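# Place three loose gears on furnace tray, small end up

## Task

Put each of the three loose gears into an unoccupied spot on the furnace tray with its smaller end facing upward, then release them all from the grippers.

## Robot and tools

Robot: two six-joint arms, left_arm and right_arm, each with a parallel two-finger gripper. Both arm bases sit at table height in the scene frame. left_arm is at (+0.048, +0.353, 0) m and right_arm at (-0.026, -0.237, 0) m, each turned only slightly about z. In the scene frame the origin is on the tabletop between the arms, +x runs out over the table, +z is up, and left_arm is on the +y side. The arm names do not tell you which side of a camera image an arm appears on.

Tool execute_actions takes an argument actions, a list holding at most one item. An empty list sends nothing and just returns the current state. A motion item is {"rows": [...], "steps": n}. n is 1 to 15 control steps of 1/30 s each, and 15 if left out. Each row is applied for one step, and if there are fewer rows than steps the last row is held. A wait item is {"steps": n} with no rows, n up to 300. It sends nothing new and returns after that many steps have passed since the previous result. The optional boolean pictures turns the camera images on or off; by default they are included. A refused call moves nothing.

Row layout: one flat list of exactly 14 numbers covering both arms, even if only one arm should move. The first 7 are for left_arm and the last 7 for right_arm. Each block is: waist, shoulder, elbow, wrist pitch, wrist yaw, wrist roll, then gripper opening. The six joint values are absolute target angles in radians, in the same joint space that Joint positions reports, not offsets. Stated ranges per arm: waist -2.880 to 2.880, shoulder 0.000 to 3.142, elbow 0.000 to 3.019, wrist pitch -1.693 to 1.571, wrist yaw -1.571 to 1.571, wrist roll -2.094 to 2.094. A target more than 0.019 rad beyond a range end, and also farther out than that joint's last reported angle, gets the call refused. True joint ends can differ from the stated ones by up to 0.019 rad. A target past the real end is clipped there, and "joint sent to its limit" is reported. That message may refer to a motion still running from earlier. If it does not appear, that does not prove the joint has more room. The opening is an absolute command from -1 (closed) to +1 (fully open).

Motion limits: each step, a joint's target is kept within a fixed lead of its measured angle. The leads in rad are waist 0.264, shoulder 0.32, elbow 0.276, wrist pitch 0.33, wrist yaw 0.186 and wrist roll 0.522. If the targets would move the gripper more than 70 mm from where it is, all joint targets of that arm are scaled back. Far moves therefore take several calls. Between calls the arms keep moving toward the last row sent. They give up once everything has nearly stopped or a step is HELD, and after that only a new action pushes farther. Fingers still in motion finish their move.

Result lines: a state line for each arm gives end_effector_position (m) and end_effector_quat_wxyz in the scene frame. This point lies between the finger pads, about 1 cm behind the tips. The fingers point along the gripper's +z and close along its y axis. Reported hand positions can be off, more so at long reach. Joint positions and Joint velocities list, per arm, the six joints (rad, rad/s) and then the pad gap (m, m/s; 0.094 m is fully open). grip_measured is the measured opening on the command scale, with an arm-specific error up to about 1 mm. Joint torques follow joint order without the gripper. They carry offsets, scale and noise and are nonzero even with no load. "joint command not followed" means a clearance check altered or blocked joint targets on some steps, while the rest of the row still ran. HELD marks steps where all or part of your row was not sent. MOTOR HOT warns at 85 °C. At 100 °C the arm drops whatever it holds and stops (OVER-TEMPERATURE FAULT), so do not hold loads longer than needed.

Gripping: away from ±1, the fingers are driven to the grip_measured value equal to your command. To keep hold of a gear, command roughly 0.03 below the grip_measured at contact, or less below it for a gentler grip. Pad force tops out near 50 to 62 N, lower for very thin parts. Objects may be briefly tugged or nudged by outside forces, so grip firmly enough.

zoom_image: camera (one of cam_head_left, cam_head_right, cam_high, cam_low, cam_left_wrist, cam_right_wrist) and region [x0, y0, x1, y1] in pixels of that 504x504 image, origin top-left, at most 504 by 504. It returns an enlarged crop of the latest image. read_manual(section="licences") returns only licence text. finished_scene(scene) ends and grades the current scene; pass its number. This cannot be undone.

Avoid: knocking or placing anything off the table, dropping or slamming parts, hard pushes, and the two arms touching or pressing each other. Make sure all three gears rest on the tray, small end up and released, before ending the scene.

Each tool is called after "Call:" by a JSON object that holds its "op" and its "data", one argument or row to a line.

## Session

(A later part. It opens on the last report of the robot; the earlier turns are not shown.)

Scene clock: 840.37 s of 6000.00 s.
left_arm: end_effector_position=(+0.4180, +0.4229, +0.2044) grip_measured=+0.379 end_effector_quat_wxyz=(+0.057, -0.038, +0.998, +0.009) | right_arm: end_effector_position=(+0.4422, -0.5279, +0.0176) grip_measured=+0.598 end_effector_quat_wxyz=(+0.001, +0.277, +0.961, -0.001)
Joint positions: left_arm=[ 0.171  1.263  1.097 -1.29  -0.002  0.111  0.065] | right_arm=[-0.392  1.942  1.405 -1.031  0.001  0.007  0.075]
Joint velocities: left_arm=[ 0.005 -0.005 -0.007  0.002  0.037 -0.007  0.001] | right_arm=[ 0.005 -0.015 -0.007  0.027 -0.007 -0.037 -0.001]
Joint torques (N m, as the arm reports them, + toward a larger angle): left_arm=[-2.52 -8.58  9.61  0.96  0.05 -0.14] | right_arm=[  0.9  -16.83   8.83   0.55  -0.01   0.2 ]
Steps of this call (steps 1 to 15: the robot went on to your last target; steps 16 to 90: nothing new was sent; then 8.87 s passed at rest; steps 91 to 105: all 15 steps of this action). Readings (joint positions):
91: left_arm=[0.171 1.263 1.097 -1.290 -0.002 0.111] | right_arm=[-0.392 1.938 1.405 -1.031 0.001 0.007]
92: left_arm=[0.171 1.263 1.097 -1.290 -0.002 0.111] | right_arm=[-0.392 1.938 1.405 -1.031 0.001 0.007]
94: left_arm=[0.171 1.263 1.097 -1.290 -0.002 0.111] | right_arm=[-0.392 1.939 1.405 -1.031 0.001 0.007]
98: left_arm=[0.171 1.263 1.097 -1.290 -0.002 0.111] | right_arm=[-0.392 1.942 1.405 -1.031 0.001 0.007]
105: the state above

One more pulse, then close.

Call:
{"op": "execute_actions", "data": {
  "actions": [
    {"rows":[[0.16,1.27,1.10,-1.29,0,0.1,0.38,-0.388,1.966,1.413,-1.02,0,0.02,0.6],[0.16,1.27,1.10,-1.29,0,0.1,0.38,-0.388,1.972,1.413,-1.02,0,0.02,0.55],[0.16,1.27,1.10,-1.29,0,0.1,0.38,-0.388,1.972,1.413,-1.02,0,0.02,0.5],[0.16,1.27,1.10,-1.29,0,0.1,0.38,-0.388,1.972,1.413,-1.02,0,0.02,0.45],[0.16,1.27,1.10,-1.29,0,0.1,0.38,-0.388,1.972,1.413,-1.02,0,0.02,0.4],[0.16,1.27,1.10,-1.29,0,0.1,0.38,-0.388,1.968,1.413,-1.02,0,0.02,0.36],[0.16,1.27,1.10,-1.29,0,0.1,0.38,-0.388,1.964,1.413,-1.02,0,0.02,0.33],[0.16,1.27,1.10,-1.29,0,0.1,0.38,-0.388,1.962,1.413,-1.02,0,0.02,0.30],[0.16,1.27,1.10,-1.29,0,0.1,0.38,-0.388,1.96,1.413,-1.02,0,0.02,0.27],[0.16,1.27,1.10,-1.29,0,0.1,0.38,-0.388,1.96,1.413,-1.02,0,0.02,0.24],[0.16,1.27,1.10,-1.29,0,0.1,0.38,-0.388,1.96,1.413,-1.02,0,0.02,0.22],[0.16,1.27,1.10,-1.29,0,0.1,0.38,-0.388,1.96,1.413,-1.02,0,0.02,0.20],[0.16,1.27,1.10,-1.29,0,0.1,0.38,-0.388,1.96,1.413,-1.02,0,0.02,0.18],[0.16,1.27,1.10,-1.29,0,0.1,0.38,-0.388,1.96,1.413,-1.02,0,0.02,0.16],[0.16,1.27,1.10,-1.29,0,0.1,0.38,-0.388,1.96,1.413,-1.02,0,0.02,0.14]],"steps":15}
  ]
}}

Scene clock: 851.37 s of 6000.00 s.
left_arm: end_effector_position=(+0.4180, +0.4229, +0.2044) grip_measured=+0.379 end_effector_quat_wxyz=(+0.057, -0.038, +0.998, +0.009) | right_arm: end_effector_position=(+0.4419, -0.5276, +0.0150) grip_measured=+0.208 end_effector_quat_wxyz=(-0.001, +0.277, +0.961, -0.000)
Joint positions: left_arm=[ 0.171  1.263  1.097 -1.29  -0.002  0.111  0.065] | right_arm=[-0.392  1.947  1.405 -1.031  0.001  0.007  0.057]
Joint velocities: left_arm=[-0.015 -0.005 -0.027 -0.012 -0.125 -0.007  0.   ] | right_arm=[-0.005 -0.005 -0.007 -0.012 -0.037  0.007 -0.   ]
Joint torques (N m, as the arm reports them, + toward a larger angle): left_arm=[-2.56 -8.58  9.63  0.95  0.05 -0.14] | right_arm=[  0.78 -16.27   8.6    0.62  -0.05   0.19]
Steps of this call (steps 1 to 15: the robot went on to your last target; steps 16 to 90: nothing new was sent; then 7.50 s passed at rest; steps 91 to 105: all 15 steps of this action). Readings (joint positions):
91: left_arm=[0.171 1.263 1.097 -1.290 -0.002 0.111] | right_arm=[-0.392 1.942 1.405 -1.031 0.001 0.007]
92: left_arm=[0.171 1.263 1.097 -1.290 -0.002 0.111] | right_arm=[-0.392 1.942 1.405 -1.031 0.001 0.007]
94: left_arm=[0.171 1.263 1.097 -1.290 -0.002 0.111] | right_arm=[-0.392 1.944 1.405 -1.031 0.001 0.007]
98: left_arm=[0.171 1.263 1.097 -1.290 -0.002 0.111] | right_arm=[-0.392 1.947 1.405 -1.031 0.001 0.007]
105: the state above

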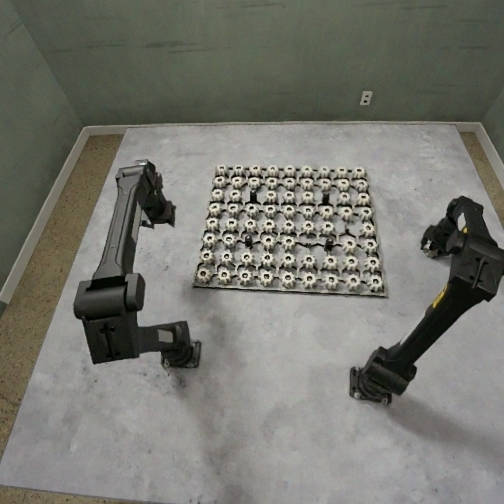

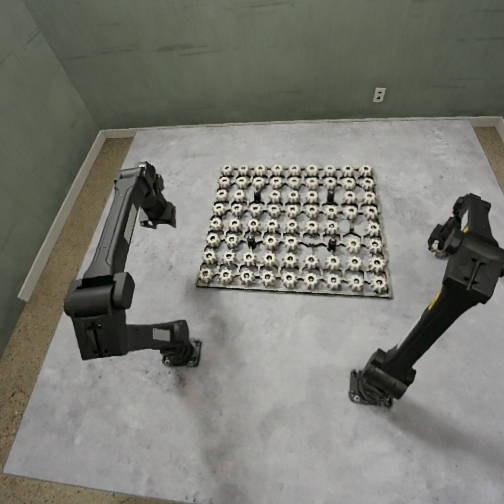

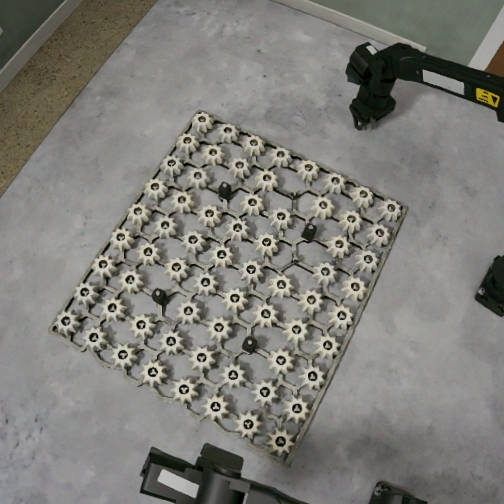

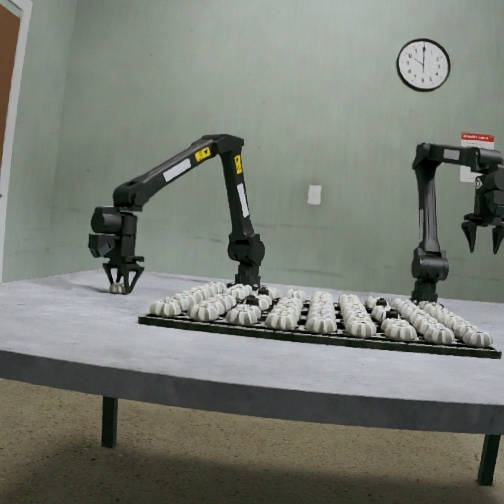

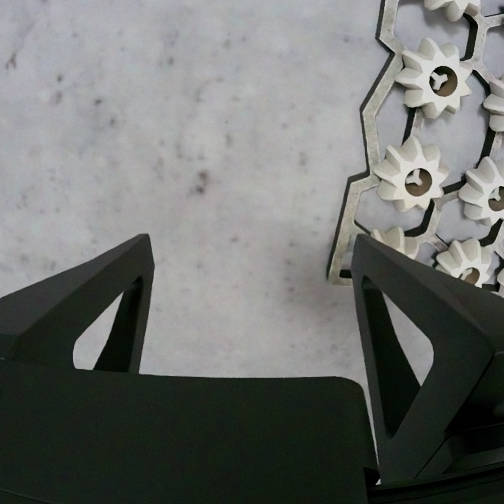

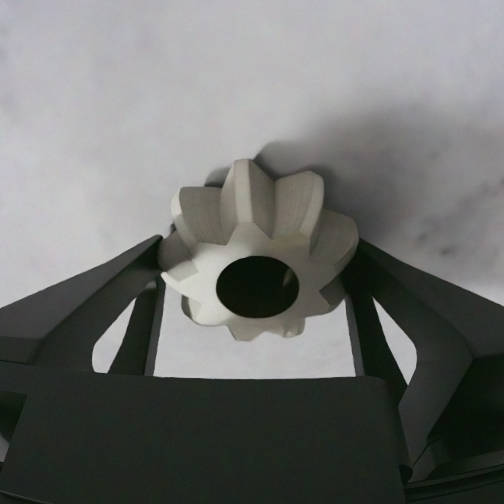

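Call:
{"op": "execute_actions", "data": {
  "actions": [
    {"rows":[[0.16,1.27,1.10,-1.29,0,0.1,0.38,-0.388,1.92,1.44,-1.04,0,0.02,0.14],[0.16,1.27,1.10,-1.29,0,0.1,0.38,-0.388,1.90,1.46,-1.05,0,0.02,0.14],[0.16,1.27,1.10,-1.29,0,0.1,0.38,-0.388,1.89,1.472,-1.065,0,0.02,0.14],[0.16,1.27,1.10,-1.29,0,0.1,0.38,-0.388,1.882,1.484,-1.08,0,0.02,0.14],[0.16,1.27,1.10,-1.29,0,0.1,0.38,-0.388,1.874,1.496,-1.10,0,0.05,0.14],[0.16,1.27,1.10,-1.29,0,0.1,0.38,-0.388,1.866,1.508,-1.12,0,0.1,0.14],[0.16,1.27,1.10,-1.29,0,0.1,0.38,-0.388,1.858,1.52,-1.14,0,0.15,0.14],[0.16,1.27,1.10,-1.29,0,0.1,0.38,-0.388,1.85,1.532,-1.16,0,0.2,0.14],[0.16,1.27,1.10,-1.29,0,0.1,0.38,-0.388,1.842,1.544,-1.18,0,0.25,0.14],[0.16,1.27,1.10,-1.29,0,0.1,0.38,-0.388,1.834,1.556,-1.20,0,0.3,0.14],[0.16,1.27,1.10,-1.29,0,0.1,0.38,-0.388,1.826,1.568,-1.22,0,0.35,0.14],[0.16,1.27,1.10,-1.29,0,0.1,0.38,-0.388,1.818,1.58,-1.24,0,0.4,0.14],[0.16,1.27,1.10,-1.29,0,0.1,0.38,-0.388,1.81,1.59,-1.26,0,0.45,0.14],[0.16,1.27,1.10,-1.29,0,0.1,0.38,-0.388,1.80,1.60,-1.28,0,0.5,0.14]],"steps":15}
  ],
  "pictures": false
}}

Call:
{"op": "execute_actions", "data": {
  "actions": [
    {"steps":25}
  ],
  "pictures": false
}}

Scene clock: 864.10 s of 6000.00 s.
left_arm: end_effector_position=(+0.4180, +0.4229, +0.2044) grip_measured=+0.379 end_effector_quat_wxyz=(+0.057, -0.038, +0.998, +0.009) | right_arm: end_effector_position=(+0.4347, -0.5232, +0.0542) grip_measured=+0.208 end_effector_quat_wxyz=(-0.041, +0.397, +0.917, +0.006)
Joint positions: left_arm=[ 0.171  1.263  1.097 -1.29  -0.002  0.111  0.065] | right_arm=[-0.392  1.927  1.487 -1.214  0.001  0.262  0.057]
Joint velocities: left_arm=[ 0.005 -0.005 -0.002 -0.017  0.022 -0.081  0.001] | right_arm=[-0.005 -0.122  0.159 -0.398  0.066  0.799 -0.   ]
Joint torques (N m, as the arm reports them, + toward a larger angle): left_arm=[-2.5  -8.37  9.58  0.97  0.05 -0.14] | right_arm=[  0.88 -22.26  13.85  -0.47  -0.08   0.08]
Steps of this call (steps 1 to 15: the robot went on to your last target; steps 16 to 90: nothing new was sent; then 9.23 s passed at rest; steps 91 to 105: all 15 steps of this action). Readings (joint positions):
91: left_arm=[0.171 1.263 1.097 -1.290 -0.002 0.111] | right_arm=[-0.392 1.947 1.405 -1.031 0.001 0.007]
92: left_arm=[0.171 1.263 1.097 -1.290 -0.002 0.111] | right_arm=[-0.392 1.947 1.406 -1.033 0.001 0.007]
94: left_arm=[0.171 1.263 1.097 -1.290 -0.002 0.111] | right_arm=[-0.392 1.947 1.412 -1.049 0.001 0.007]
98: left_arm=[0.171 1.263 1.097 -1.290 -0.002 0.111] | right_arm=[-0.392 1.946 1.439 -1.108 0.001 0.062]
105: the state above

Scene clock: 864.93 s of 6000.00 s.
left_arm: end_effector_position=(+0.4180, +0.4229, +0.2044) grip_measured=+0.379 end_effector_quat_wxyz=(+0.057, -0.038, +0.998, +0.009) | right_arm: end_effector_position=(+0.4451, -0.5296, +0.1158) grip_measured=+0.209 end_effector_quat_wxyz=(-0.002, +0.497, +0.868, -0.000)
Joint positions: left_arm=[ 0.171  1.263  1.097 -1.29  -0.002  0.111  0.065] | right_arm=[-0.392  1.85   1.546 -1.272  0.001  0.486  0.057]
Joint velocities: left_arm=[-0.015 -0.005 -0.017  0.002 -0.051 -0.007  0.001] | right_arm=[-0.024 -0.015 -0.007 -0.002  0.037 -0.007 -0.001]
Joint torques (N m, as the arm reports them, + toward a larger angle): left_arm=[-2.54 -8.4   9.61  0.92  0.06 -0.14] | right_arm=[  0.81 -20.36  14.08  -0.39   0.03   0.12]
Steps of this call (steps 1 to 25: the robot went on to your last target). Readings (joint positions):
1: left_arm=[0.171 1.263 1.097 -1.290 -0.002 0.111] | right_arm=[-0.392 1.922 1.492 -1.227 0.001 0.289]
2: left_arm=[0.171 1.263 1.097 -1.290 -0.002 0.111] | right_arm=[-0.392 1.917 1.496 -1.236 0.001 0.314]
4: left_arm=[0.171 1.263 1.097 -1.290 -0.002 0.111] | right_arm=[-0.392 1.907 1.505 -1.250 0.001 0.358]
8: left_arm=[0.171 1.263 1.097 -1.290 -0.002 0.111] | right_arm=[-0.392 1.885 1.522 -1.264 0.001 0.421]
25: the state above

Swing to D.

Call:
{"op": "execute_actions", "data": {
  "actions": [
    {"rows":[[0.16,1.27,1.10,-1.29,0,0.1,0.38,-0.37,1.81,1.60,-1.28,0,0.52,0.14],[0.16,1.27,1.10,-1.29,0,0.1,0.38,-0.345,1.81,1.60,-1.28,0,0.54,0.14],[0.16,1.27,1.10,-1.29,0,0.1,0.38,-0.315,1.81,1.60,-1.28,0,0.56,0.14],[0.16,1.27,1.10,-1.29,0,0.1,0.38,-0.28,1.81,1.60,-1.28,0,0.58,0.14],[0.16,1.27,1.10,-1.29,0,0.1,0.38,-0.245,1.81,1.60,-1.28,0,0.60,0.14],[0.16,1.27,1.10,-1.29,0,0.1,0.38,-0.21,1.81,1.60,-1.28,0,0.62,0.14],[0.16,1.27,1.10,-1.29,0,0.1,0.38,-0.175,1.81,1.60,-1.28,0,0.64,0.14],[0.16,1.27,1.10,-1.29,0,0.1,0.38,-0.14,1.81,1.60,-1.28,0,0.66,0.14],[0.16,1.27,1.10,-1.29,0,0.1,0.38,-0.105,1.81,1.60,-1.28,0,0.68,0.14],[0.16,1.27,1.10,-1.29,0,0.1,0.38,-0.07,1.81,1.60,-1.28,0,0.70,0.14],[0.16,1.27,1.10,-1.29,0,0.1,0.38,-0.035,1.81,1.60,-1.28,0,0.72,0.14],[0.16,1.27,1.10,-1.29,0,0.1,0.38,0.0,1.81,1.60,-1.28,0,0.74,0.14],[0.16,1.27,1.10,-1.29,0,0.1,0.38,0.03,1.81,1.60,-1.28,0,0.76,0.14],[0.16,1.27,1.10,-1.29,0,0.1,0.38,0.06,1.81,1.60,-1.28,0,0.78,0.14],[0.16,1.27,1.10,-1.29,0,0.1,0.38,0.085,1.81,1.60,-1.28,0,0.80,0.14]],"steps":15}
  ],
  "pictures": false
}}

Call:
{"op": "execute_actions", "data": {
  "actions": [
    {"rows":[[0.16,1.27,1.10,-1.29,0,0.1,0.38,0.105,1.81,1.60,-1.28,0,0.82,0.14],[0.16,1.27,1.10,-1.29,0,0.1,0.38,0.122,1.81,1.60,-1.28,0,0.84,0.14],[0.16,1.27,1.10,-1.29,0,0.1,0.38,0.137,1.81,1.60,-1.28,0,0.84,0.14],[0.16,1.27,1.10,-1.29,0,0.1,0.38,0.15,1.81,1.60,-1.28,0,0.84,0.14],[0.16,1.27,1.10,-1.29,0,0.1,0.38,0.16,1.81,1.60,-1.28,0,0.84,0.14],[0.16,1.27,1.10,-1.29,0,0.1,0.38,0.168,1.81,1.60,-1.28,0,0.84,0.14],[0.16,1.27,1.10,-1.29,0,0.1,0.38,0.174,1.81,1.60,-1.28,0,0.84,0.14],[0.16,1.27,1.10,-1.29,0,0.1,0.38,0.179,1.81,1.60,-1.28,0,0.84,0.14],[0.16,1.27,1.10,-1.29,0,0.1,0.38,0.183,1.81,1.60,-1.28,0,0.84,0.14],[0.16,1.27,1.10,-1.29,0,0.1,0.38,0.186,1.81,1.60,-1.28,0,0.84,0.14]],"steps":15}
  ],
  "pictures": false
}}

Scene clock: 880.03 s of 6000.00 s.
left_arm: end_effector_position=(+0.4180, +0.4229, +0.2044) grip_measured=+0.379 end_effector_quat_wxyz=(+0.057, -0.038, +0.998, +0.009) | right_arm: end_effector_position=(+0.5151, -0.3583, +0.1158) grip_measured=+0.208 end_effector_quat_wxyz=(-0.002, +0.425, +0.905, -0.002)
Joint positions: left_arm=[ 0.171  1.263  1.097 -1.29  -0.002  0.111  0.065] | right_arm=[-0.056  1.85   1.546 -1.272  0.002  0.659  0.057]
Joint velocities: left_arm=[-0.005  0.005 -0.017  0.007  0.007  0.051  0.   ] | right_arm=[ 1.118  0.005  0.017 -0.007  0.051  0.447 -0.001]
Joint torques (N m, as the arm reports them, + toward a larger angle): left_arm=[-2.71 -8.46  9.61  0.95  0.07 -0.12] | right_arm=[  0.46 -18.88  11.83  -0.53   0.03   0.2 ]
Steps of this call (steps 1 to 30: the robot went on to your last target; steps 31 to 90: nothing new was sent; then 11.60 s passed at rest; steps 91 to 105: all 15 steps of this action). Readings (joint positions):
91: left_arm=[0.171 1.263 1.097 -1.290 -0.002 0.111] | right_arm=[-0.391 1.850 1.546 -1.272 0.001 0.491]
92: left_arm=[0.171 1.263 1.097 -1.290 -0.002 0.111] | right_arm=[-0.389 1.850 1.546 -1.272 0.001 0.497]
94: left_arm=[0.171 1.263 1.097 -1.290 -0.002 0.111] | right_arm=[-0.375 1.850 1.546 -1.272 0.002 0.518]
98: left_arm=[0.171 1.263 1.097 -1.290 -0.002 0.111] | right_arm=[-0.294 1.850 1.546 -1.272 0.002 0.563]
105: the state above

Scene clock: 880.53 s of 6000.00 s.
left_arm: end_effector_position=(+0.4180, +0.4229, +0.2044) grip_measured=+0.379 end_effector_quat_wxyz=(+0.057, -0.038, +0.998, +0.009) | right_arm: end_effector_position=(+0.5277, -0.2088, +0.1158) grip_measured=+0.208 end_effector_quat_wxyz=(-0.003, +0.375, +0.927, +0.001)
Joint positions: left_arm=[ 0.171  1.263  1.097 -1.29  -0.002  0.111  0.065] | right_arm=[ 0.213  1.85   1.546 -1.272 -0.004  0.819  0.057]
Joint velocities: left_arm=[-0.005 -0.005 -0.007  0.007 -0.022  0.022 -0.001] | right_arm=[-0.239 -0.005 -0.002 -0.012 -0.022  0.037 -0.001]
Joint torques (N m, as the arm reports them, + toward a larger angle): left_arm=[-2.55 -8.46  9.59  0.96  0.06 -0.13] | right_arm=[ -0.19 -20.6   14.    -0.09   0.24   0.15]
Steps of this call (steps 1 to 15: all 15 steps of this action). Readings (joint positions):
1: left_arm=[0.171 1.263 1.097 -1.290 -0.002 0.111] | right_arm=[-0.018 1.850 1.546 -1.272 0.002 0.678]
2: left_arm=[0.171 1.263 1.097 -1.290 -0.002 0.111] | right_arm=[0.021 1.850 1.546 -1.272 0.002 0.699]
4: left_arm=[0.171 1.263 1.097 -1.290 -0.002 0.111] | right_arm=[0.096 1.850 1.546 -1.272 0.002 0.742]
8: left_arm=[0.171 1.263 1.097 -1.290 -0.002 0.111] | right_arm=[0.208 1.850 1.546 -1.272 -0.004 0.791]
15: the state above

Call:
{"op": "execute_actions", "data": {
  "actions": [
    {"rows":[[0.16,1.27,1.10,-1.29,0,0.1,0.38,0.18,1.86,1.56,-1.265,0,0.84,0.14],[0.16,1.27,1.10,-1.29,0,0.1,0.38,0.178,1.87,1.55,-1.255,0,0.84,0.14],[0.16,1.27,1.10,-1.29,0,0.1,0.38,0.176,1.875,1.542,-1.244,0,0.84,0.14],[0.16,1.27,1.10,-1.29,0,0.1,0.38,0.175,1.88,1.535,-1.233,0,0.84,0.14],[0.16,1.27,1.10,-1.29,0,0.1,0.38,0.175,1.884,1.528,-1.222,0,0.84,0.14],[0.16,1.27,1.10,-1.29,0,0.1,0.38,0.175,1.888,1.521,-1.211,0,0.84,0.14],[0.16,1.27,1.10,-1.29,0,0.1,0.38,0.175,1.892,1.514,-1.20,0,0.84,0.14],[0.16,1.27,1.10,-1.29,0,0.1,0.38,0.175,1.896,1.507,-1.189,0,0.84,0.14],[0.16,1.27,1.10,-1.29,0,0.1,0.38,0.175,1.899,1.50,-1.178,0,0.84,0.14],[0.16,1.27,1.10,-1.29,0,0.1,0.38,0.175,1.902,1.493,-1.167,0,0.84,0.14],[0.16,1.27,1.10,-1.29,0,0.1,0.38,0.175,1.904,1.486,-1.156,0,0.84,0.14],[0.16,1.27,1.10,-1.29,0,0.1,0.38,0.175,1.906,1.479,-1.145,0,0.84,0.14],[0.16,1.27,1.10,-1.29,0,0.1,0.38,0.175,1.906,1.472,-1.134,0,0.84,0.14],[0.16,1.27,1.10,-1.29,0,0.1,0.38,0.175,1.906,1.468,-1.125,0,0.84,0.14],[0.16,1.27,1.10,-1.29,0,0.1,0.38,0.175,1.906,1.466,-1.12,0,0.84,0.14]],"steps":15}
  ],
  "pictures": false
}}

Call:
{"op": "execute_actions", "data": {
  "actions": [
    {"steps":12}
  ]
}}

Scene clock: 896.17 s of 6000.00 s.
left_arm: end_effector_position=(+0.4180, +0.4229, +0.2044) grip_measured=+0.379 end_effector_quat_wxyz=(+0.057, -0.038, +0.998, +0.009) | right_arm: end_effector_position=(+0.5207, -0.2257, +0.0499) grip_measured=+0.208 end_effector_quat_wxyz=(-0.016, +0.393, +0.920, -0.005)
Joint positions: left_arm=[ 0.171  1.263  1.097 -1.29  -0.002  0.111  0.065] | right_arm=[ 0.183  1.912  1.454 -1.146 -0.004  0.827  0.057]
Joint velocities: left_arm=[-0.005 -0.015 -0.007  0.002 -0.007  0.007 -0.002] | right_arm=[-0.005  0.083 -0.134  0.227 -0.051 -0.037 -0.001]
Joint torques (N m, as the arm reports them, + toward a larger angle): left_arm=[-2.56 -8.46  9.57  0.95  0.06 -0.13] | right_arm=[  0.37 -18.73  10.3    0.43   0.35   0.22]
Steps of this call (steps 1 to 30: the robot went on to your last target; steps 31 to 90: nothing new was sent; then 12.13 s passed at rest; steps 91 to 105: all 15 steps of this action). Readings (joint positions):
91: left_arm=[0.171 1.263 1.097 -1.290 -0.002 0.111] | right_arm=[0.183 1.850 1.546 -1.272 -0.003 0.827]
92: left_arm=[0.171 1.263 1.097 -1.290 -0.002 0.111] | right_arm=[0.183 1.851 1.545 -1.270 -0.003 0.827]
94: left_arm=[0.171 1.263 1.097 -1.290 -0.002 0.111] | right_arm=[0.183 1.853 1.537 -1.259 -0.003 0.827]
98: left_arm=[0.171 1.263 1.097 -1.290 -0.002 0.111] | right_arm=[0.183 1.870 1.510 -1.219 -0.003 0.827]
105: the state above

Scene clock: 896.57 s of 6000.00 s.
left_arm: end_effector_position=(+0.4180, +0.4229, +0.2044) grip_measured=+0.379 end_effector_quat_wxyz=(+0.057, -0.038, +0.998, +0.009) | right_arm: end_effector_position=(+0.5238, -0.2261, +0.0487) grip_measured=+0.208 end_effector_quat_wxyz=(-0.010, +0.393, +0.920, -0.002)
Joint positions: left_arm=[ 0.171  1.263  1.097 -1.29  -0.002  0.111  0.065] | right_arm=[ 0.182  1.913  1.452 -1.13  -0.004  0.827  0.057]
Joint velocities: left_arm=[-0.015 -0.005  0.012  0.002  0.007  0.051  0.   ] | right_arm=[ 0.015 -0.015 -0.022  0.002 -0.007 -0.051 -0.   ]
Joint torques (N m, as the arm reports them, + toward a larger angle): left_arm=[-2.58 -8.32  9.57  1.    0.06 -0.12] | right_arm=[ -0.42 -17.95   9.4    0.24   0.18   0.12]
Steps of this call (steps 1 to 12: the robot went on to your last target). Readings (joint positions):
1: left_arm=[0.171 1.263 1.097 -1.290 -0.002 0.111] | right_arm=[0.183 1.913 1.453 -1.141 -0.004 0.827]
2: left_arm=[0.171 1.263 1.097 -1.290 -0.002 0.111] | right_arm=[0.183 1.913 1.453 -1.136 -0.004 0.827]
4: left_arm=[0.171 1.263 1.097 -1.290 -0.002 0.111] | right_arm=[0.182 1.913 1.453 -1.131 -0.004 0.827]
8: left_arm=[0.171 1.263 1.097 -1.290 -0.002 0.111] | right_arm=[0.182 1.913 1.452 -1.130 -0.004 0.827]
12: the state above

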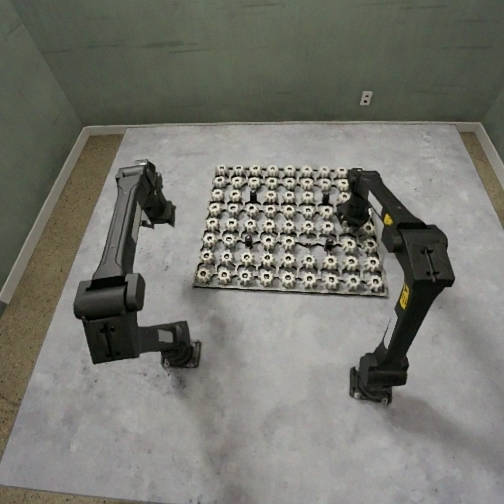

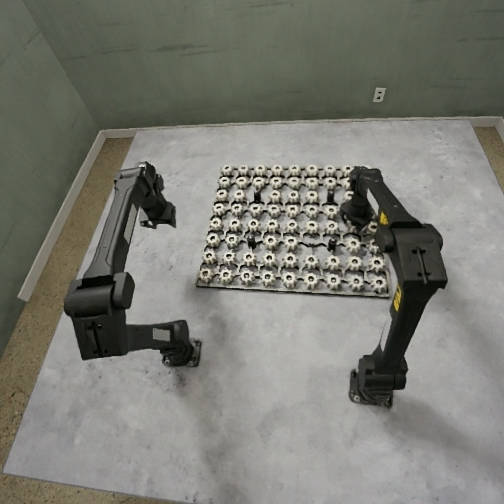

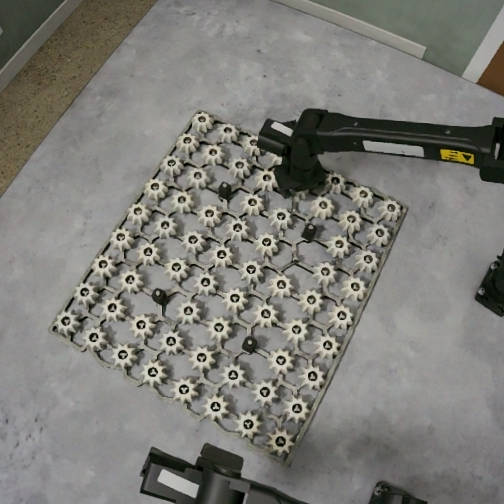

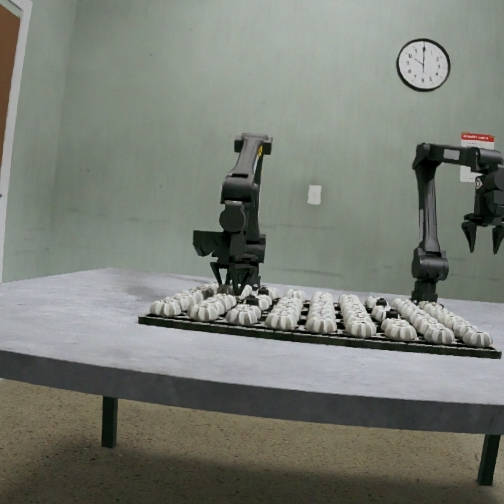

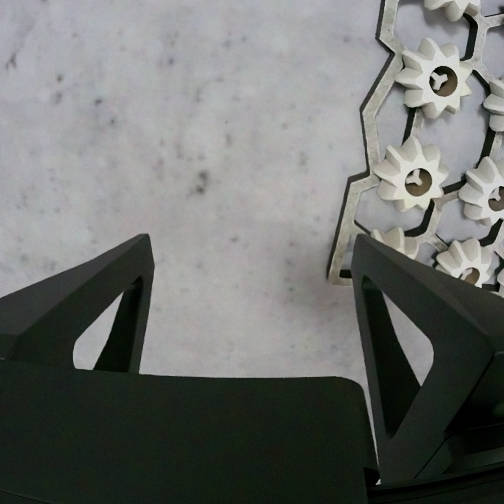

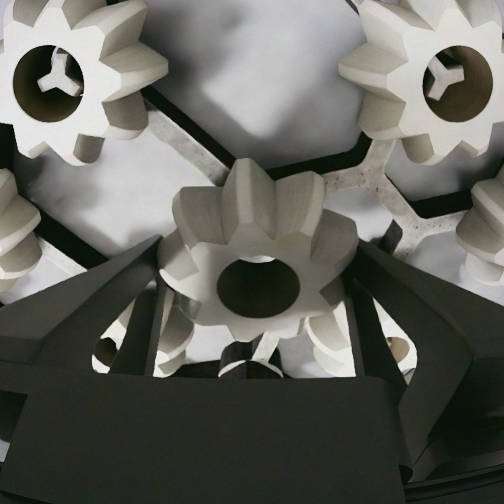

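Call:
{"op": "execute_actions", "data": {
  "actions": [
    {"rows":[[0.16,1.27,1.10,-1.29,0,0.1,0.38,0.178,1.91,1.466,-1.115,0,0.84,0.14],[0.16,1.27,1.10,-1.29,0,0.1,0.38,0.178,1.91,1.466,-1.11,0,0.84,0.14],[0.16,1.27,1.10,-1.29,0,0.1,0.38,0.178,1.91,1.466,-1.107,0,0.84,0.14],[0.16,1.27,1.10,-1.29,0,0.1,0.38,0.178,1.91,1.466,-1.107,0,0.84,0.14],[0.16,1.27,1.10,-1.29,0,0.1,0.38,0.178,1.91,1.466,-1.107,0,0.84,0.14],[0.16,1.27,1.10,-1.29,0,0.1,0.38,0.178,1.91,1.462,-1.105,0,0.84,0.14],[0.16,1.27,1.10,-1.29,0,0.1,0.38,0.178,1.91,1.459,-1.101,0,0.84,0.14],[0.16,1.27,1.10,-1.29,0,0.1,0.38,0.178,1.91,1.456,-1.097,0,0.84,0.14],[0.16,1.27,1.10,-1.29,0,0.1,0.38,0.178,1.91,1.453,-1.092,0,0.84,0.14],[0.16,1.27,1.10,-1.29,0,0.1,0.38,0.178,1.91,1.45,-1.087,0,0.84,0.14],[0.16,1.27,1.10,-1.29,0,0.1,0.38,0.178,1.91,1.447,-1.082,0,0.84,0.14],[0.16,1.27,1.10,-1.29,0,0.1,0.38,0.178,1.91,1.445,-1.078,0,0.84,0.14]],"steps":15}
  ]
}}

Scene clock: 905.37 s of 6000.00 s.
left_arm: end_effector_position=(+0.4180, +0.4229, +0.2044) grip_measured=+0.379 end_effector_quat_wxyz=(+0.057, -0.038, +0.998, +0.009) | right_arm: end_effector_position=(+0.5241, -0.2261, +0.0413) grip_measured=+0.208 end_effector_quat_wxyz=(-0.002, +0.393, +0.920, +0.001)
Joint positions: left_arm=[ 0.171  1.263  1.097 -1.29  -0.002  0.111  0.065] | right_arm=[ 0.182  1.913  1.431 -1.092 -0.004  0.827  0.057]
Joint velocities: left_arm=[-0.024  0.005  0.002 -0.012  0.022 -0.037  0.   ] | right_arm=[-0.005 -0.024 -0.037  0.012 -0.066  0.037 -0.   ]
Joint torques (N m, as the arm reports them, + toward a larger angle): left_arm=[-2.38 -8.49  9.58  0.93  0.05 -0.14] | right_arm=[ -0.59 -17.5    9.96   0.48   0.18   0.19]
Steps of this call (steps 1 to 30: the robot went on to your last target; steps 31 to 90: nothing new was sent; then 5.30 s passed at rest; steps 91 to 105: all 15 steps of this action). Readings (joint positions):
91: left_arm=[0.171 1.263 1.097 -1.290 -0.002 0.111] | right_arm=[0.182 1.913 1.452 -1.130 -0.004 0.827]
92: left_arm=[0.171 1.263 1.097 -1.290 -0.002 0.111] | right_arm=[0.182 1.913 1.452 -1.127 -0.004 0.827]
94: left_arm=[0.171 1.263 1.097 -1.290 -0.002 0.111] | right_arm=[0.182 1.913 1.452 -1.122 -0.004 0.827]
98: left_arm=[0.171 1.263 1.097 -1.290 -0.002 0.111] | right_arm=[0.182 1.913 1.450 -1.113 -0.004 0.827]
105: the state above

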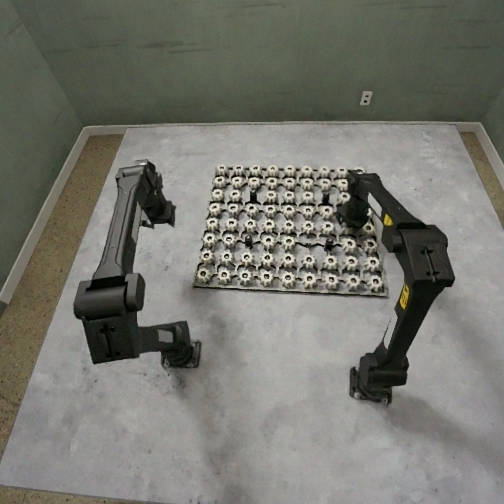

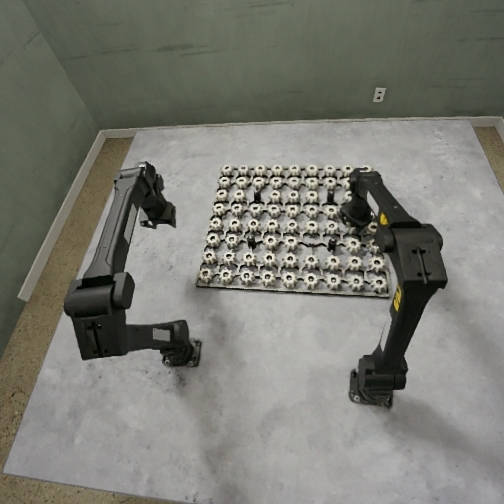

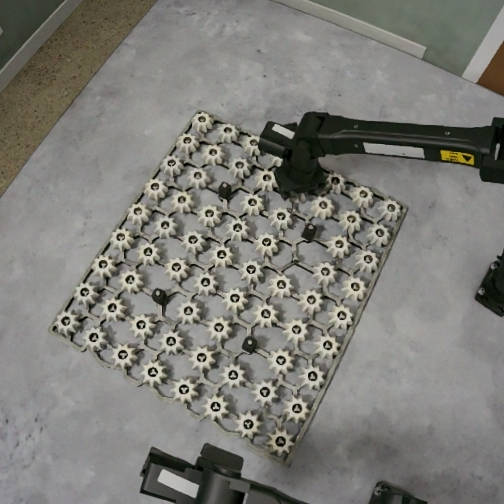

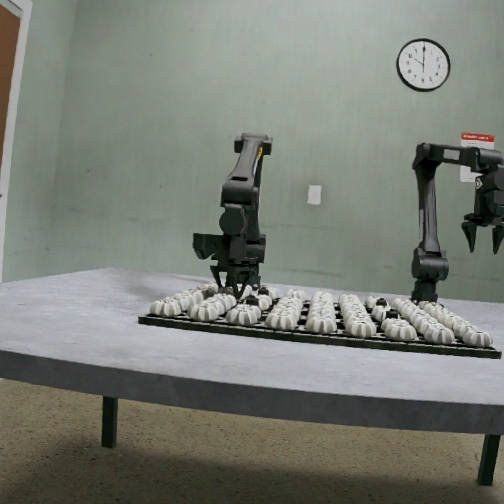

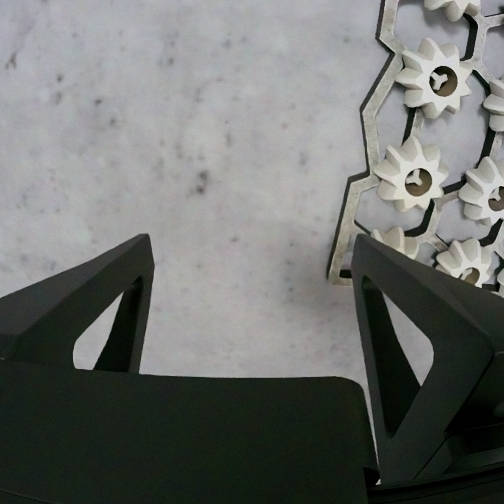

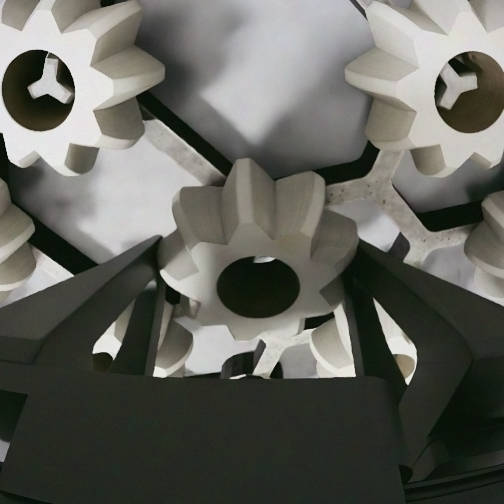

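Call:
{"op": "execute_actions", "data": {
  "actions": [
    {"rows":[[0.16,1.27,1.10,-1.29,0,0.1,0.38,0.178,1.93,1.45,-1.074,0,0.84,0.14],[0.16,1.27,1.10,-1.29,0,0.1,0.38,0.178,1.938,1.45,-1.07,0,0.84,0.14],[0.16,1.27,1.10,-1.29,0,0.1,0.38,0.178,1.942,1.45,-1.067,0,0.84,0.14],[0.16,1.27,1.10,-1.29,0,0.1,0.38,0.178,1.942,1.45,-1.065,0,0.84,0.14],[0.16,1.27,1.10,-1.29,0,0.1,0.38,0.178,1.942,1.45,-1.063,0,0.84,0.14],[0.16,1.27,1.10,-1.29,0,0.1,0.38,0.178,1.942,1.45,-1.063,0,0.84,0.14],[0.16,1.27,1.10,-1.29,0,0.1,0.38,0.178,1.94,1.45,-1.063,0,0.84,0.14],[0.16,1.27,1.10,-1.29,0,0.1,0.38,0.178,1.936,1.45,-1.063,0,0.84,0.14],[0.16,1.27,1.10,-1.29,0,0.1,0.38,0.178,1.932,1.45,-1.063,0,0.84,0.14]],"steps":15}
  ],
  "pictures": false
}}

Scene clock: 912.83 s of 6000.00 s.
left_arm: end_effector_position=(+0.4180, +0.4229, +0.2044) grip_measured=+0.379 end_effector_quat_wxyz=(+0.057, -0.038, +0.998, +0.009) | right_arm: end_effector_position=(+0.5261, -0.2260, +0.0299) grip_measured=+0.208 end_effector_quat_wxyz=(-0.004, +0.393, +0.919, +0.000)
Joint positions: left_arm=[ 0.171  1.263  1.097 -1.29  -0.002  0.111  0.065] | right_arm=[ 0.182  1.934  1.43  -1.074 -0.004  0.828  0.057]
Joint velocities: left_arm=[-0.005 -0.005 -0.007 -0.007 -0.007 -0.007  0.001] | right_arm=[ 0.005 -0.005 -0.002 -0.002 -0.022  0.007  0.001]
Joint torques (N m, as the arm reports them, + toward a larger angle): left_arm=[-2.58 -8.56  9.58  0.94  0.05 -0.13] | right_arm=[ -0.21 -18.62   9.94   0.49   0.24   0.14]
Steps of this call (steps 1 to 15: the robot went on to your last target; steps 16 to 90: nothing new was sent; then 3.97 s passed at rest; steps 91 to 105: all 15 steps of this action). Readings (joint positions):
91: left_arm=[0.171 1.263 1.097 -1.290 -0.002 0.111] | right_arm=[0.182 1.914 1.430 -1.089 -0.004 0.827]
92: left_arm=[0.171 1.263 1.097 -1.290 -0.002 0.111] | right_arm=[0.182 1.916 1.430 -1.087 -0.004 0.827]
94: left_arm=[0.171 1.263 1.097 -1.290 -0.002 0.111] | right_arm=[0.182 1.921 1.430 -1.081 -0.004 0.827]
98: left_arm=[0.171 1.263 1.097 -1.290 -0.002 0.111] | right_arm=[0.182 1.934 1.430 -1.074 -0.004 0.828]
105: the state above

Down at z=0.030. Release.

Call:
{"op": "execute_actions", "data": {
  "actions": [
    {"rows":[[0.16,1.27,1.10,-1.29,0,0.1,0.38,0.178,1.925,1.45,-1.066,0,0.84,0.21],[0.16,1.27,1.10,-1.29,0,0.1,0.38,0.178,1.925,1.45,-1.066,0,0.84,0.25],[0.16,1.27,1.10,-1.29,0,0.1,0.38,0.178,1.925,1.45,-1.066,0,0.84,0.29],[0.16,1.27,1.10,-1.29,0,0.1,0.38,0.178,1.925,1.45,-1.066,0,0.84,0.33],[0.16,1.27,1.10,-1.29,0,0.1,0.38,0.178,1.925,1.45,-1.066,0,0.84,0.38]],"steps":10}
  ]
}}

Scene clock: 919.07 s of 6000.00 s.
left_arm: end_effector_position=(+0.4180, +0.4229, +0.2044) grip_measured=+0.379 end_effector_quat_wxyz=(+0.057, -0.038, +0.998, +0.009) | right_arm: end_effector_position=(+0.5261, -0.2260, +0.0299) grip_measured=+0.377 end_effector_quat_wxyz=(-0.004, +0.393, +0.919, +0.000)
Joint positions: left_arm=[ 0.171  1.263  1.097 -1.29  -0.002  0.111  0.065] | right_arm=[ 0.182  1.934  1.43  -1.074 -0.004  0.828  0.065]
Joint velocities: left_arm=[ 0.005 -0.015 -0.007  0.007  0.007  0.007  0.   ] | right_arm=[-0.005  0.015 -0.007  0.007 -0.007 -0.007 -0.   ]
Joint torques (N m, as the arm reports them, + toward a larger angle): left_arm=[-2.5  -8.53  9.62  0.96  0.06 -0.13] | right_arm=[  0.59 -18.    10.05   0.08   0.24   0.17]
Steps of this call (steps 1 to 15: the robot went on to your last target; steps 16 to 90: nothing new was sent; then 2.90 s passed at rest; steps 91 to 100: all 10 steps of this action). Readings (joint positions):
91: left_arm=[0.171 1.263 1.097 -1.290 -0.002 0.111] | right_arm=[0.182 1.934 1.430 -1.074 -0.004 0.828]
92: left_arm=[0.171 1.263 1.097 -1.290 -0.002 0.111] | right_arm=[0.182 1.934 1.430 -1.074 -0.004 0.828]
94: left_arm=[0.171 1.263 1.097 -1.290 -0.002 0.111] | right_arm=[0.182 1.934 1.430 -1.074 -0.004 0.828]
98: left_arm=[0.171 1.263 1.097 -1.290 -0.002 0.111] | right_arm=[0.182 1.934 1.430 -1.074 -0.004 0.828]
100: the state above

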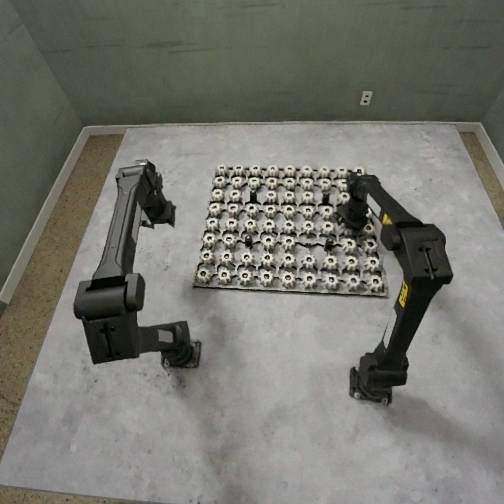

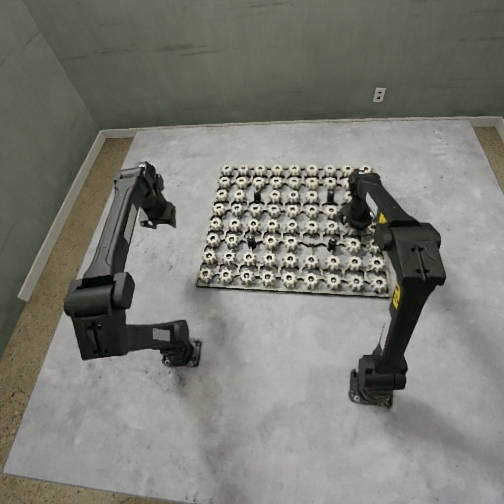

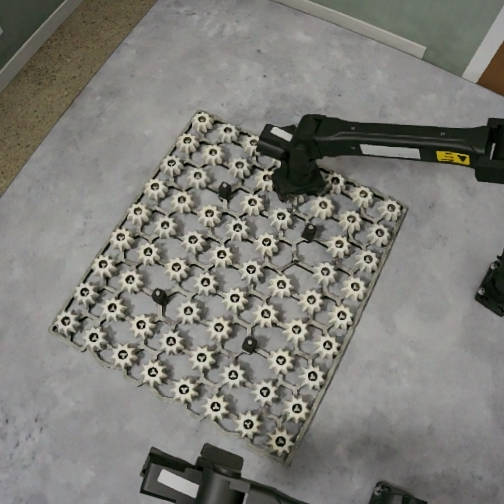

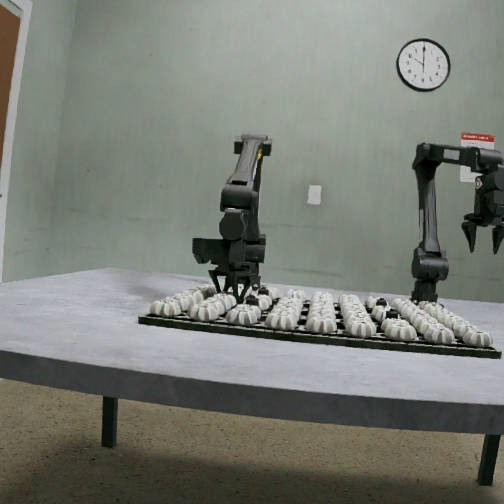

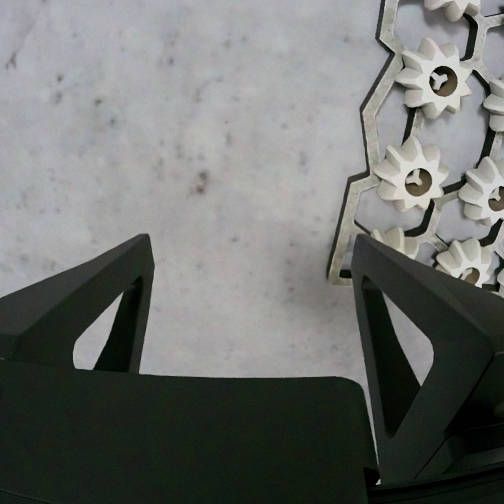

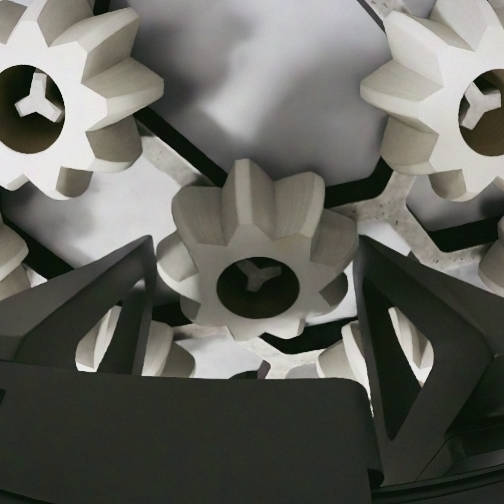

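Call:
{"op": "execute_actions", "data": {
  "actions": [
    {"rows":[[0.16,1.27,1.10,-1.29,0,0.1,0.38,0.178,1.90,1.45,-1.08,0,0.84,0.38],[0.16,1.27,1.10,-1.29,0,0.1,0.38,0.178,1.885,1.45,-1.084,0,0.84,0.38],[0.16,1.27,1.10,-1.29,0,0.1,0.38,0.178,1.877,1.45,-1.086,0,0.84,0.38],[0.16,1.27,1.10,-1.29,0,0.1,0.38,0.178,1.87,1.45,-1.088,0,0.84,0.38],[0.16,1.27,1.10,-1.29,0,0.1,0.38,0.178,1.863,1.45,-1.09,0,0.84,0.38],[0.16,1.27,1.10,-1.29,0,0.1,0.38,0.178,1.856,1.45,-1.092,0,0.84,0.38],[0.16,1.27,1.10,-1.29,0,0.1,0.38,0.178,1.849,1.45,-1.095,0,0.84,0.38],[0.16,1.27,1.10,-1.29,0,0.1,0.38,0.178,1.842,1.45,-1.098,0,0.84,0.38],[0.16,1.27,1.10,-1.29,0,0.1,0.38,0.178,1.835,1.45,-1.101,0,0.84,0.38],[0.16,1.27,1.10,-1.29,0,0.1,0.38,0.178,1.825,1.45,-1.104,0,0.84,0.38],[0.16,1.27,1.10,-1.29,0,0.1,0.38,0.178,1.815,1.45,-1.107,0,0.84,0.38],[0.16,1.27,1.10,-1.29,0,0.1,0.38,0.178,1.80,1.45,-1.11,0,0.84,0.38],[0.16,1.27,1.10,-1.29,0,0.1,0.38,0.178,1.78,1.45,-1.113,0,0.84,0.38],[0.16,1.27,1.10,-1.29,0,0.1,0.38,0.178,1.75,1.45,-1.116,0,0.84,0.38],[0.16,1.27,1.10,-1.29,0,0.1,0.38,0.178,1.72,1.45,-1.12,0,0.84,0.38]],"steps":15}
  ],
  "pictures": false
}}

Call:
{"op": "execute_actions", "data": {
  "actions": [
    {"steps":30}
  ]
}}

Scene clock: 930.83 s of 6000.00 s.
left_arm: end_effector_position=(+0.4180, +0.4229, +0.2044) grip_measured=+0.379 end_effector_quat_wxyz=(+0.057, -0.038, +0.998, +0.009) | right_arm: end_effector_position=(+0.5262, -0.2260, +0.0843) grip_measured=+0.377 end_effector_quat_wxyz=(+0.029, +0.393, +0.919, +0.015)
Joint positions: left_arm=[ 0.171  1.263  1.097 -1.29  -0.002  0.111  0.065] | right_arm=[ 0.182  1.831  1.43  -1.105 -0.004  0.828  0.065]
Joint velocities: left_arm=[-0.005 -0.005  0.002 -0.017 -0.037 -0.007 -0.001] | right_arm=[-0.015 -0.532 -0.012 -0.095  0.007 -0.007 -0.001]
Joint torques (N m, as the arm reports them, + toward a larger angle): left_arm=[-2.47 -8.47  9.56  0.96  0.05 -0.13] | right_arm=[  1.25 -21.57  10.52  -0.26   0.16   0.09]
Steps of this call (steps 1 to 15: the robot went on to your last target; steps 16 to 90: nothing new was sent; then 8.27 s passed at rest; steps 91 to 105: all 15 steps of this action). Readings (joint positions):
91: left_arm=[0.171 1.263 1.097 -1.290 -0.002 0.111] | right_arm=[0.182 1.934 1.430 -1.074 -0.004 0.828]
92: left_arm=[0.171 1.263 1.097 -1.290 -0.002 0.111] | right_arm=[0.182 1.934 1.430 -1.074 -0.004 0.828]
94: left_arm=[0.171 1.263 1.097 -1.290 -0.002 0.111] | right_arm=[0.182 1.932 1.430 -1.076 -0.004 0.828]
98: left_arm=[0.171 1.263 1.097 -1.290 -0.002 0.111] | right_arm=[0.182 1.912 1.430 -1.084 -0.004 0.828]
105: the state above

Scene clock: 931.83 s of 6000.00 s.
left_arm: end_effector_position=(+0.4180, +0.4229, +0.2044) grip_measured=+0.379 end_effector_quat_wxyz=(+0.057, -0.038, +0.998, +0.009) | right_arm: end_effector_position=(+0.5262, -0.2260, +0.1445) grip_measured=+0.377 end_effector_quat_wxyz=(+0.077, +0.392, +0.916, +0.037)
Joint positions: left_arm=[ 0.171  1.263  1.097 -1.29  -0.002  0.111  0.065] | right_arm=[ 0.182  1.718  1.43  -1.112 -0.004  0.828  0.065]
Joint velocities: left_arm=[-0.015 -0.015 -0.007 -0.022 -0.037  0.051 -0.   ] | right_arm=[ 0.015  0.005 -0.022 -0.012 -0.037 -0.037 -0.   ]
Joint torques (N m, as the arm reports them, + toward a larger angle): left_arm=[-2.59 -8.46  9.6   0.95  0.06 -0.13] | right_arm=[ -0.24 -14.92  10.94  -0.04   0.22   0.17]
Steps of this call (steps 1 to 30: the robot went on to your last target). Readings (joint positions):
1: left_arm=[0.171 1.263 1.097 -1.290 -0.002 0.111] | right_arm=[0.182 1.813 1.430 -1.107 -0.004 0.828]
2: left_arm=[0.171 1.263 1.097 -1.290 -0.002 0.111] | right_arm=[0.182 1.793 1.430 -1.109 -0.004 0.828]
4: left_arm=[0.171 1.263 1.097 -1.290 -0.002 0.111] | right_arm=[0.182 1.757 1.430 -1.110 -0.004 0.828]
8: left_arm=[0.171 1.263 1.097 -1.290 -0.002 0.111] | right_arm=[0.182 1.718 1.430 -1.110 -0.004 0.828]
30: the state above
All arms were judged still, so your last target was given up. Only a new action makes them travel on or press farther. Fingers that are still opening or closing keep moving.

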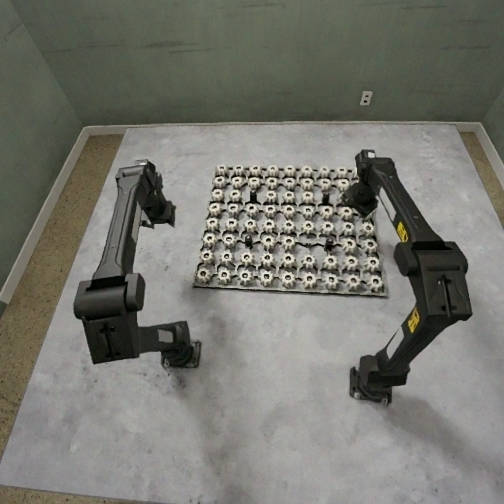

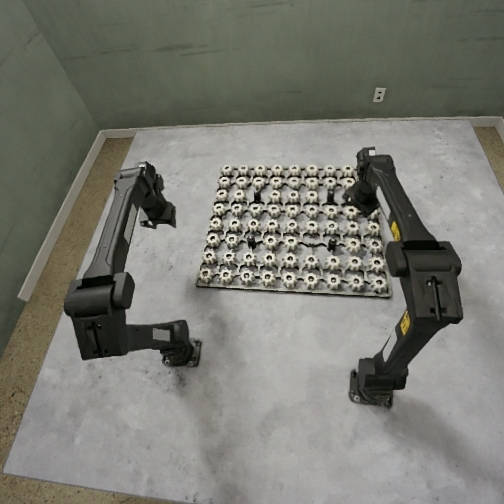

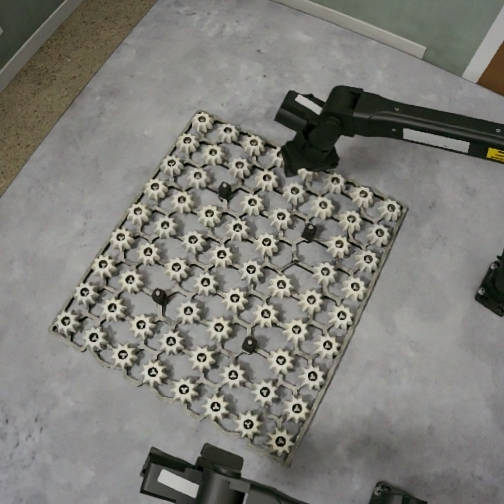

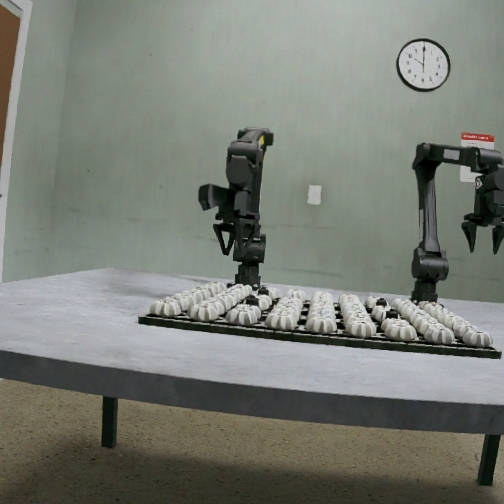

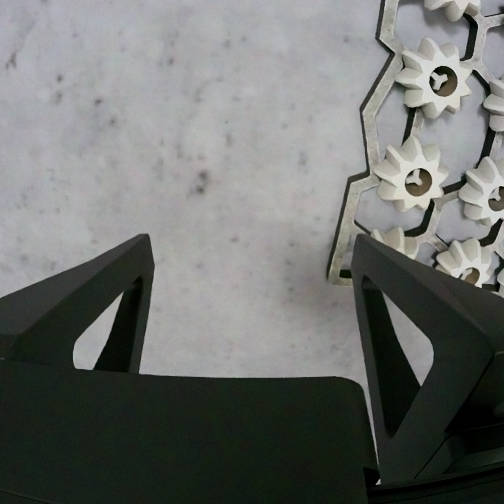

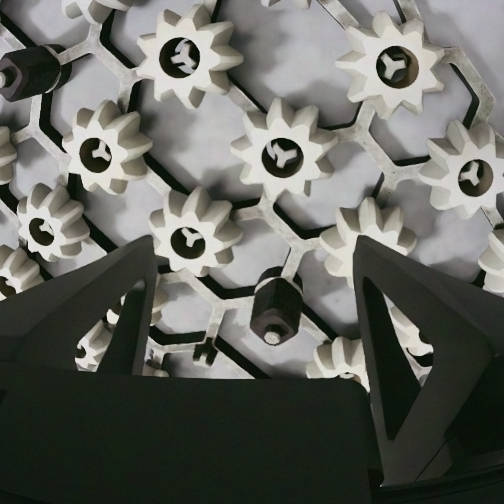

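Call:
{"op": "finished_scene", "data": {
  "scene": 1
}}

The scene is finished: the task was done.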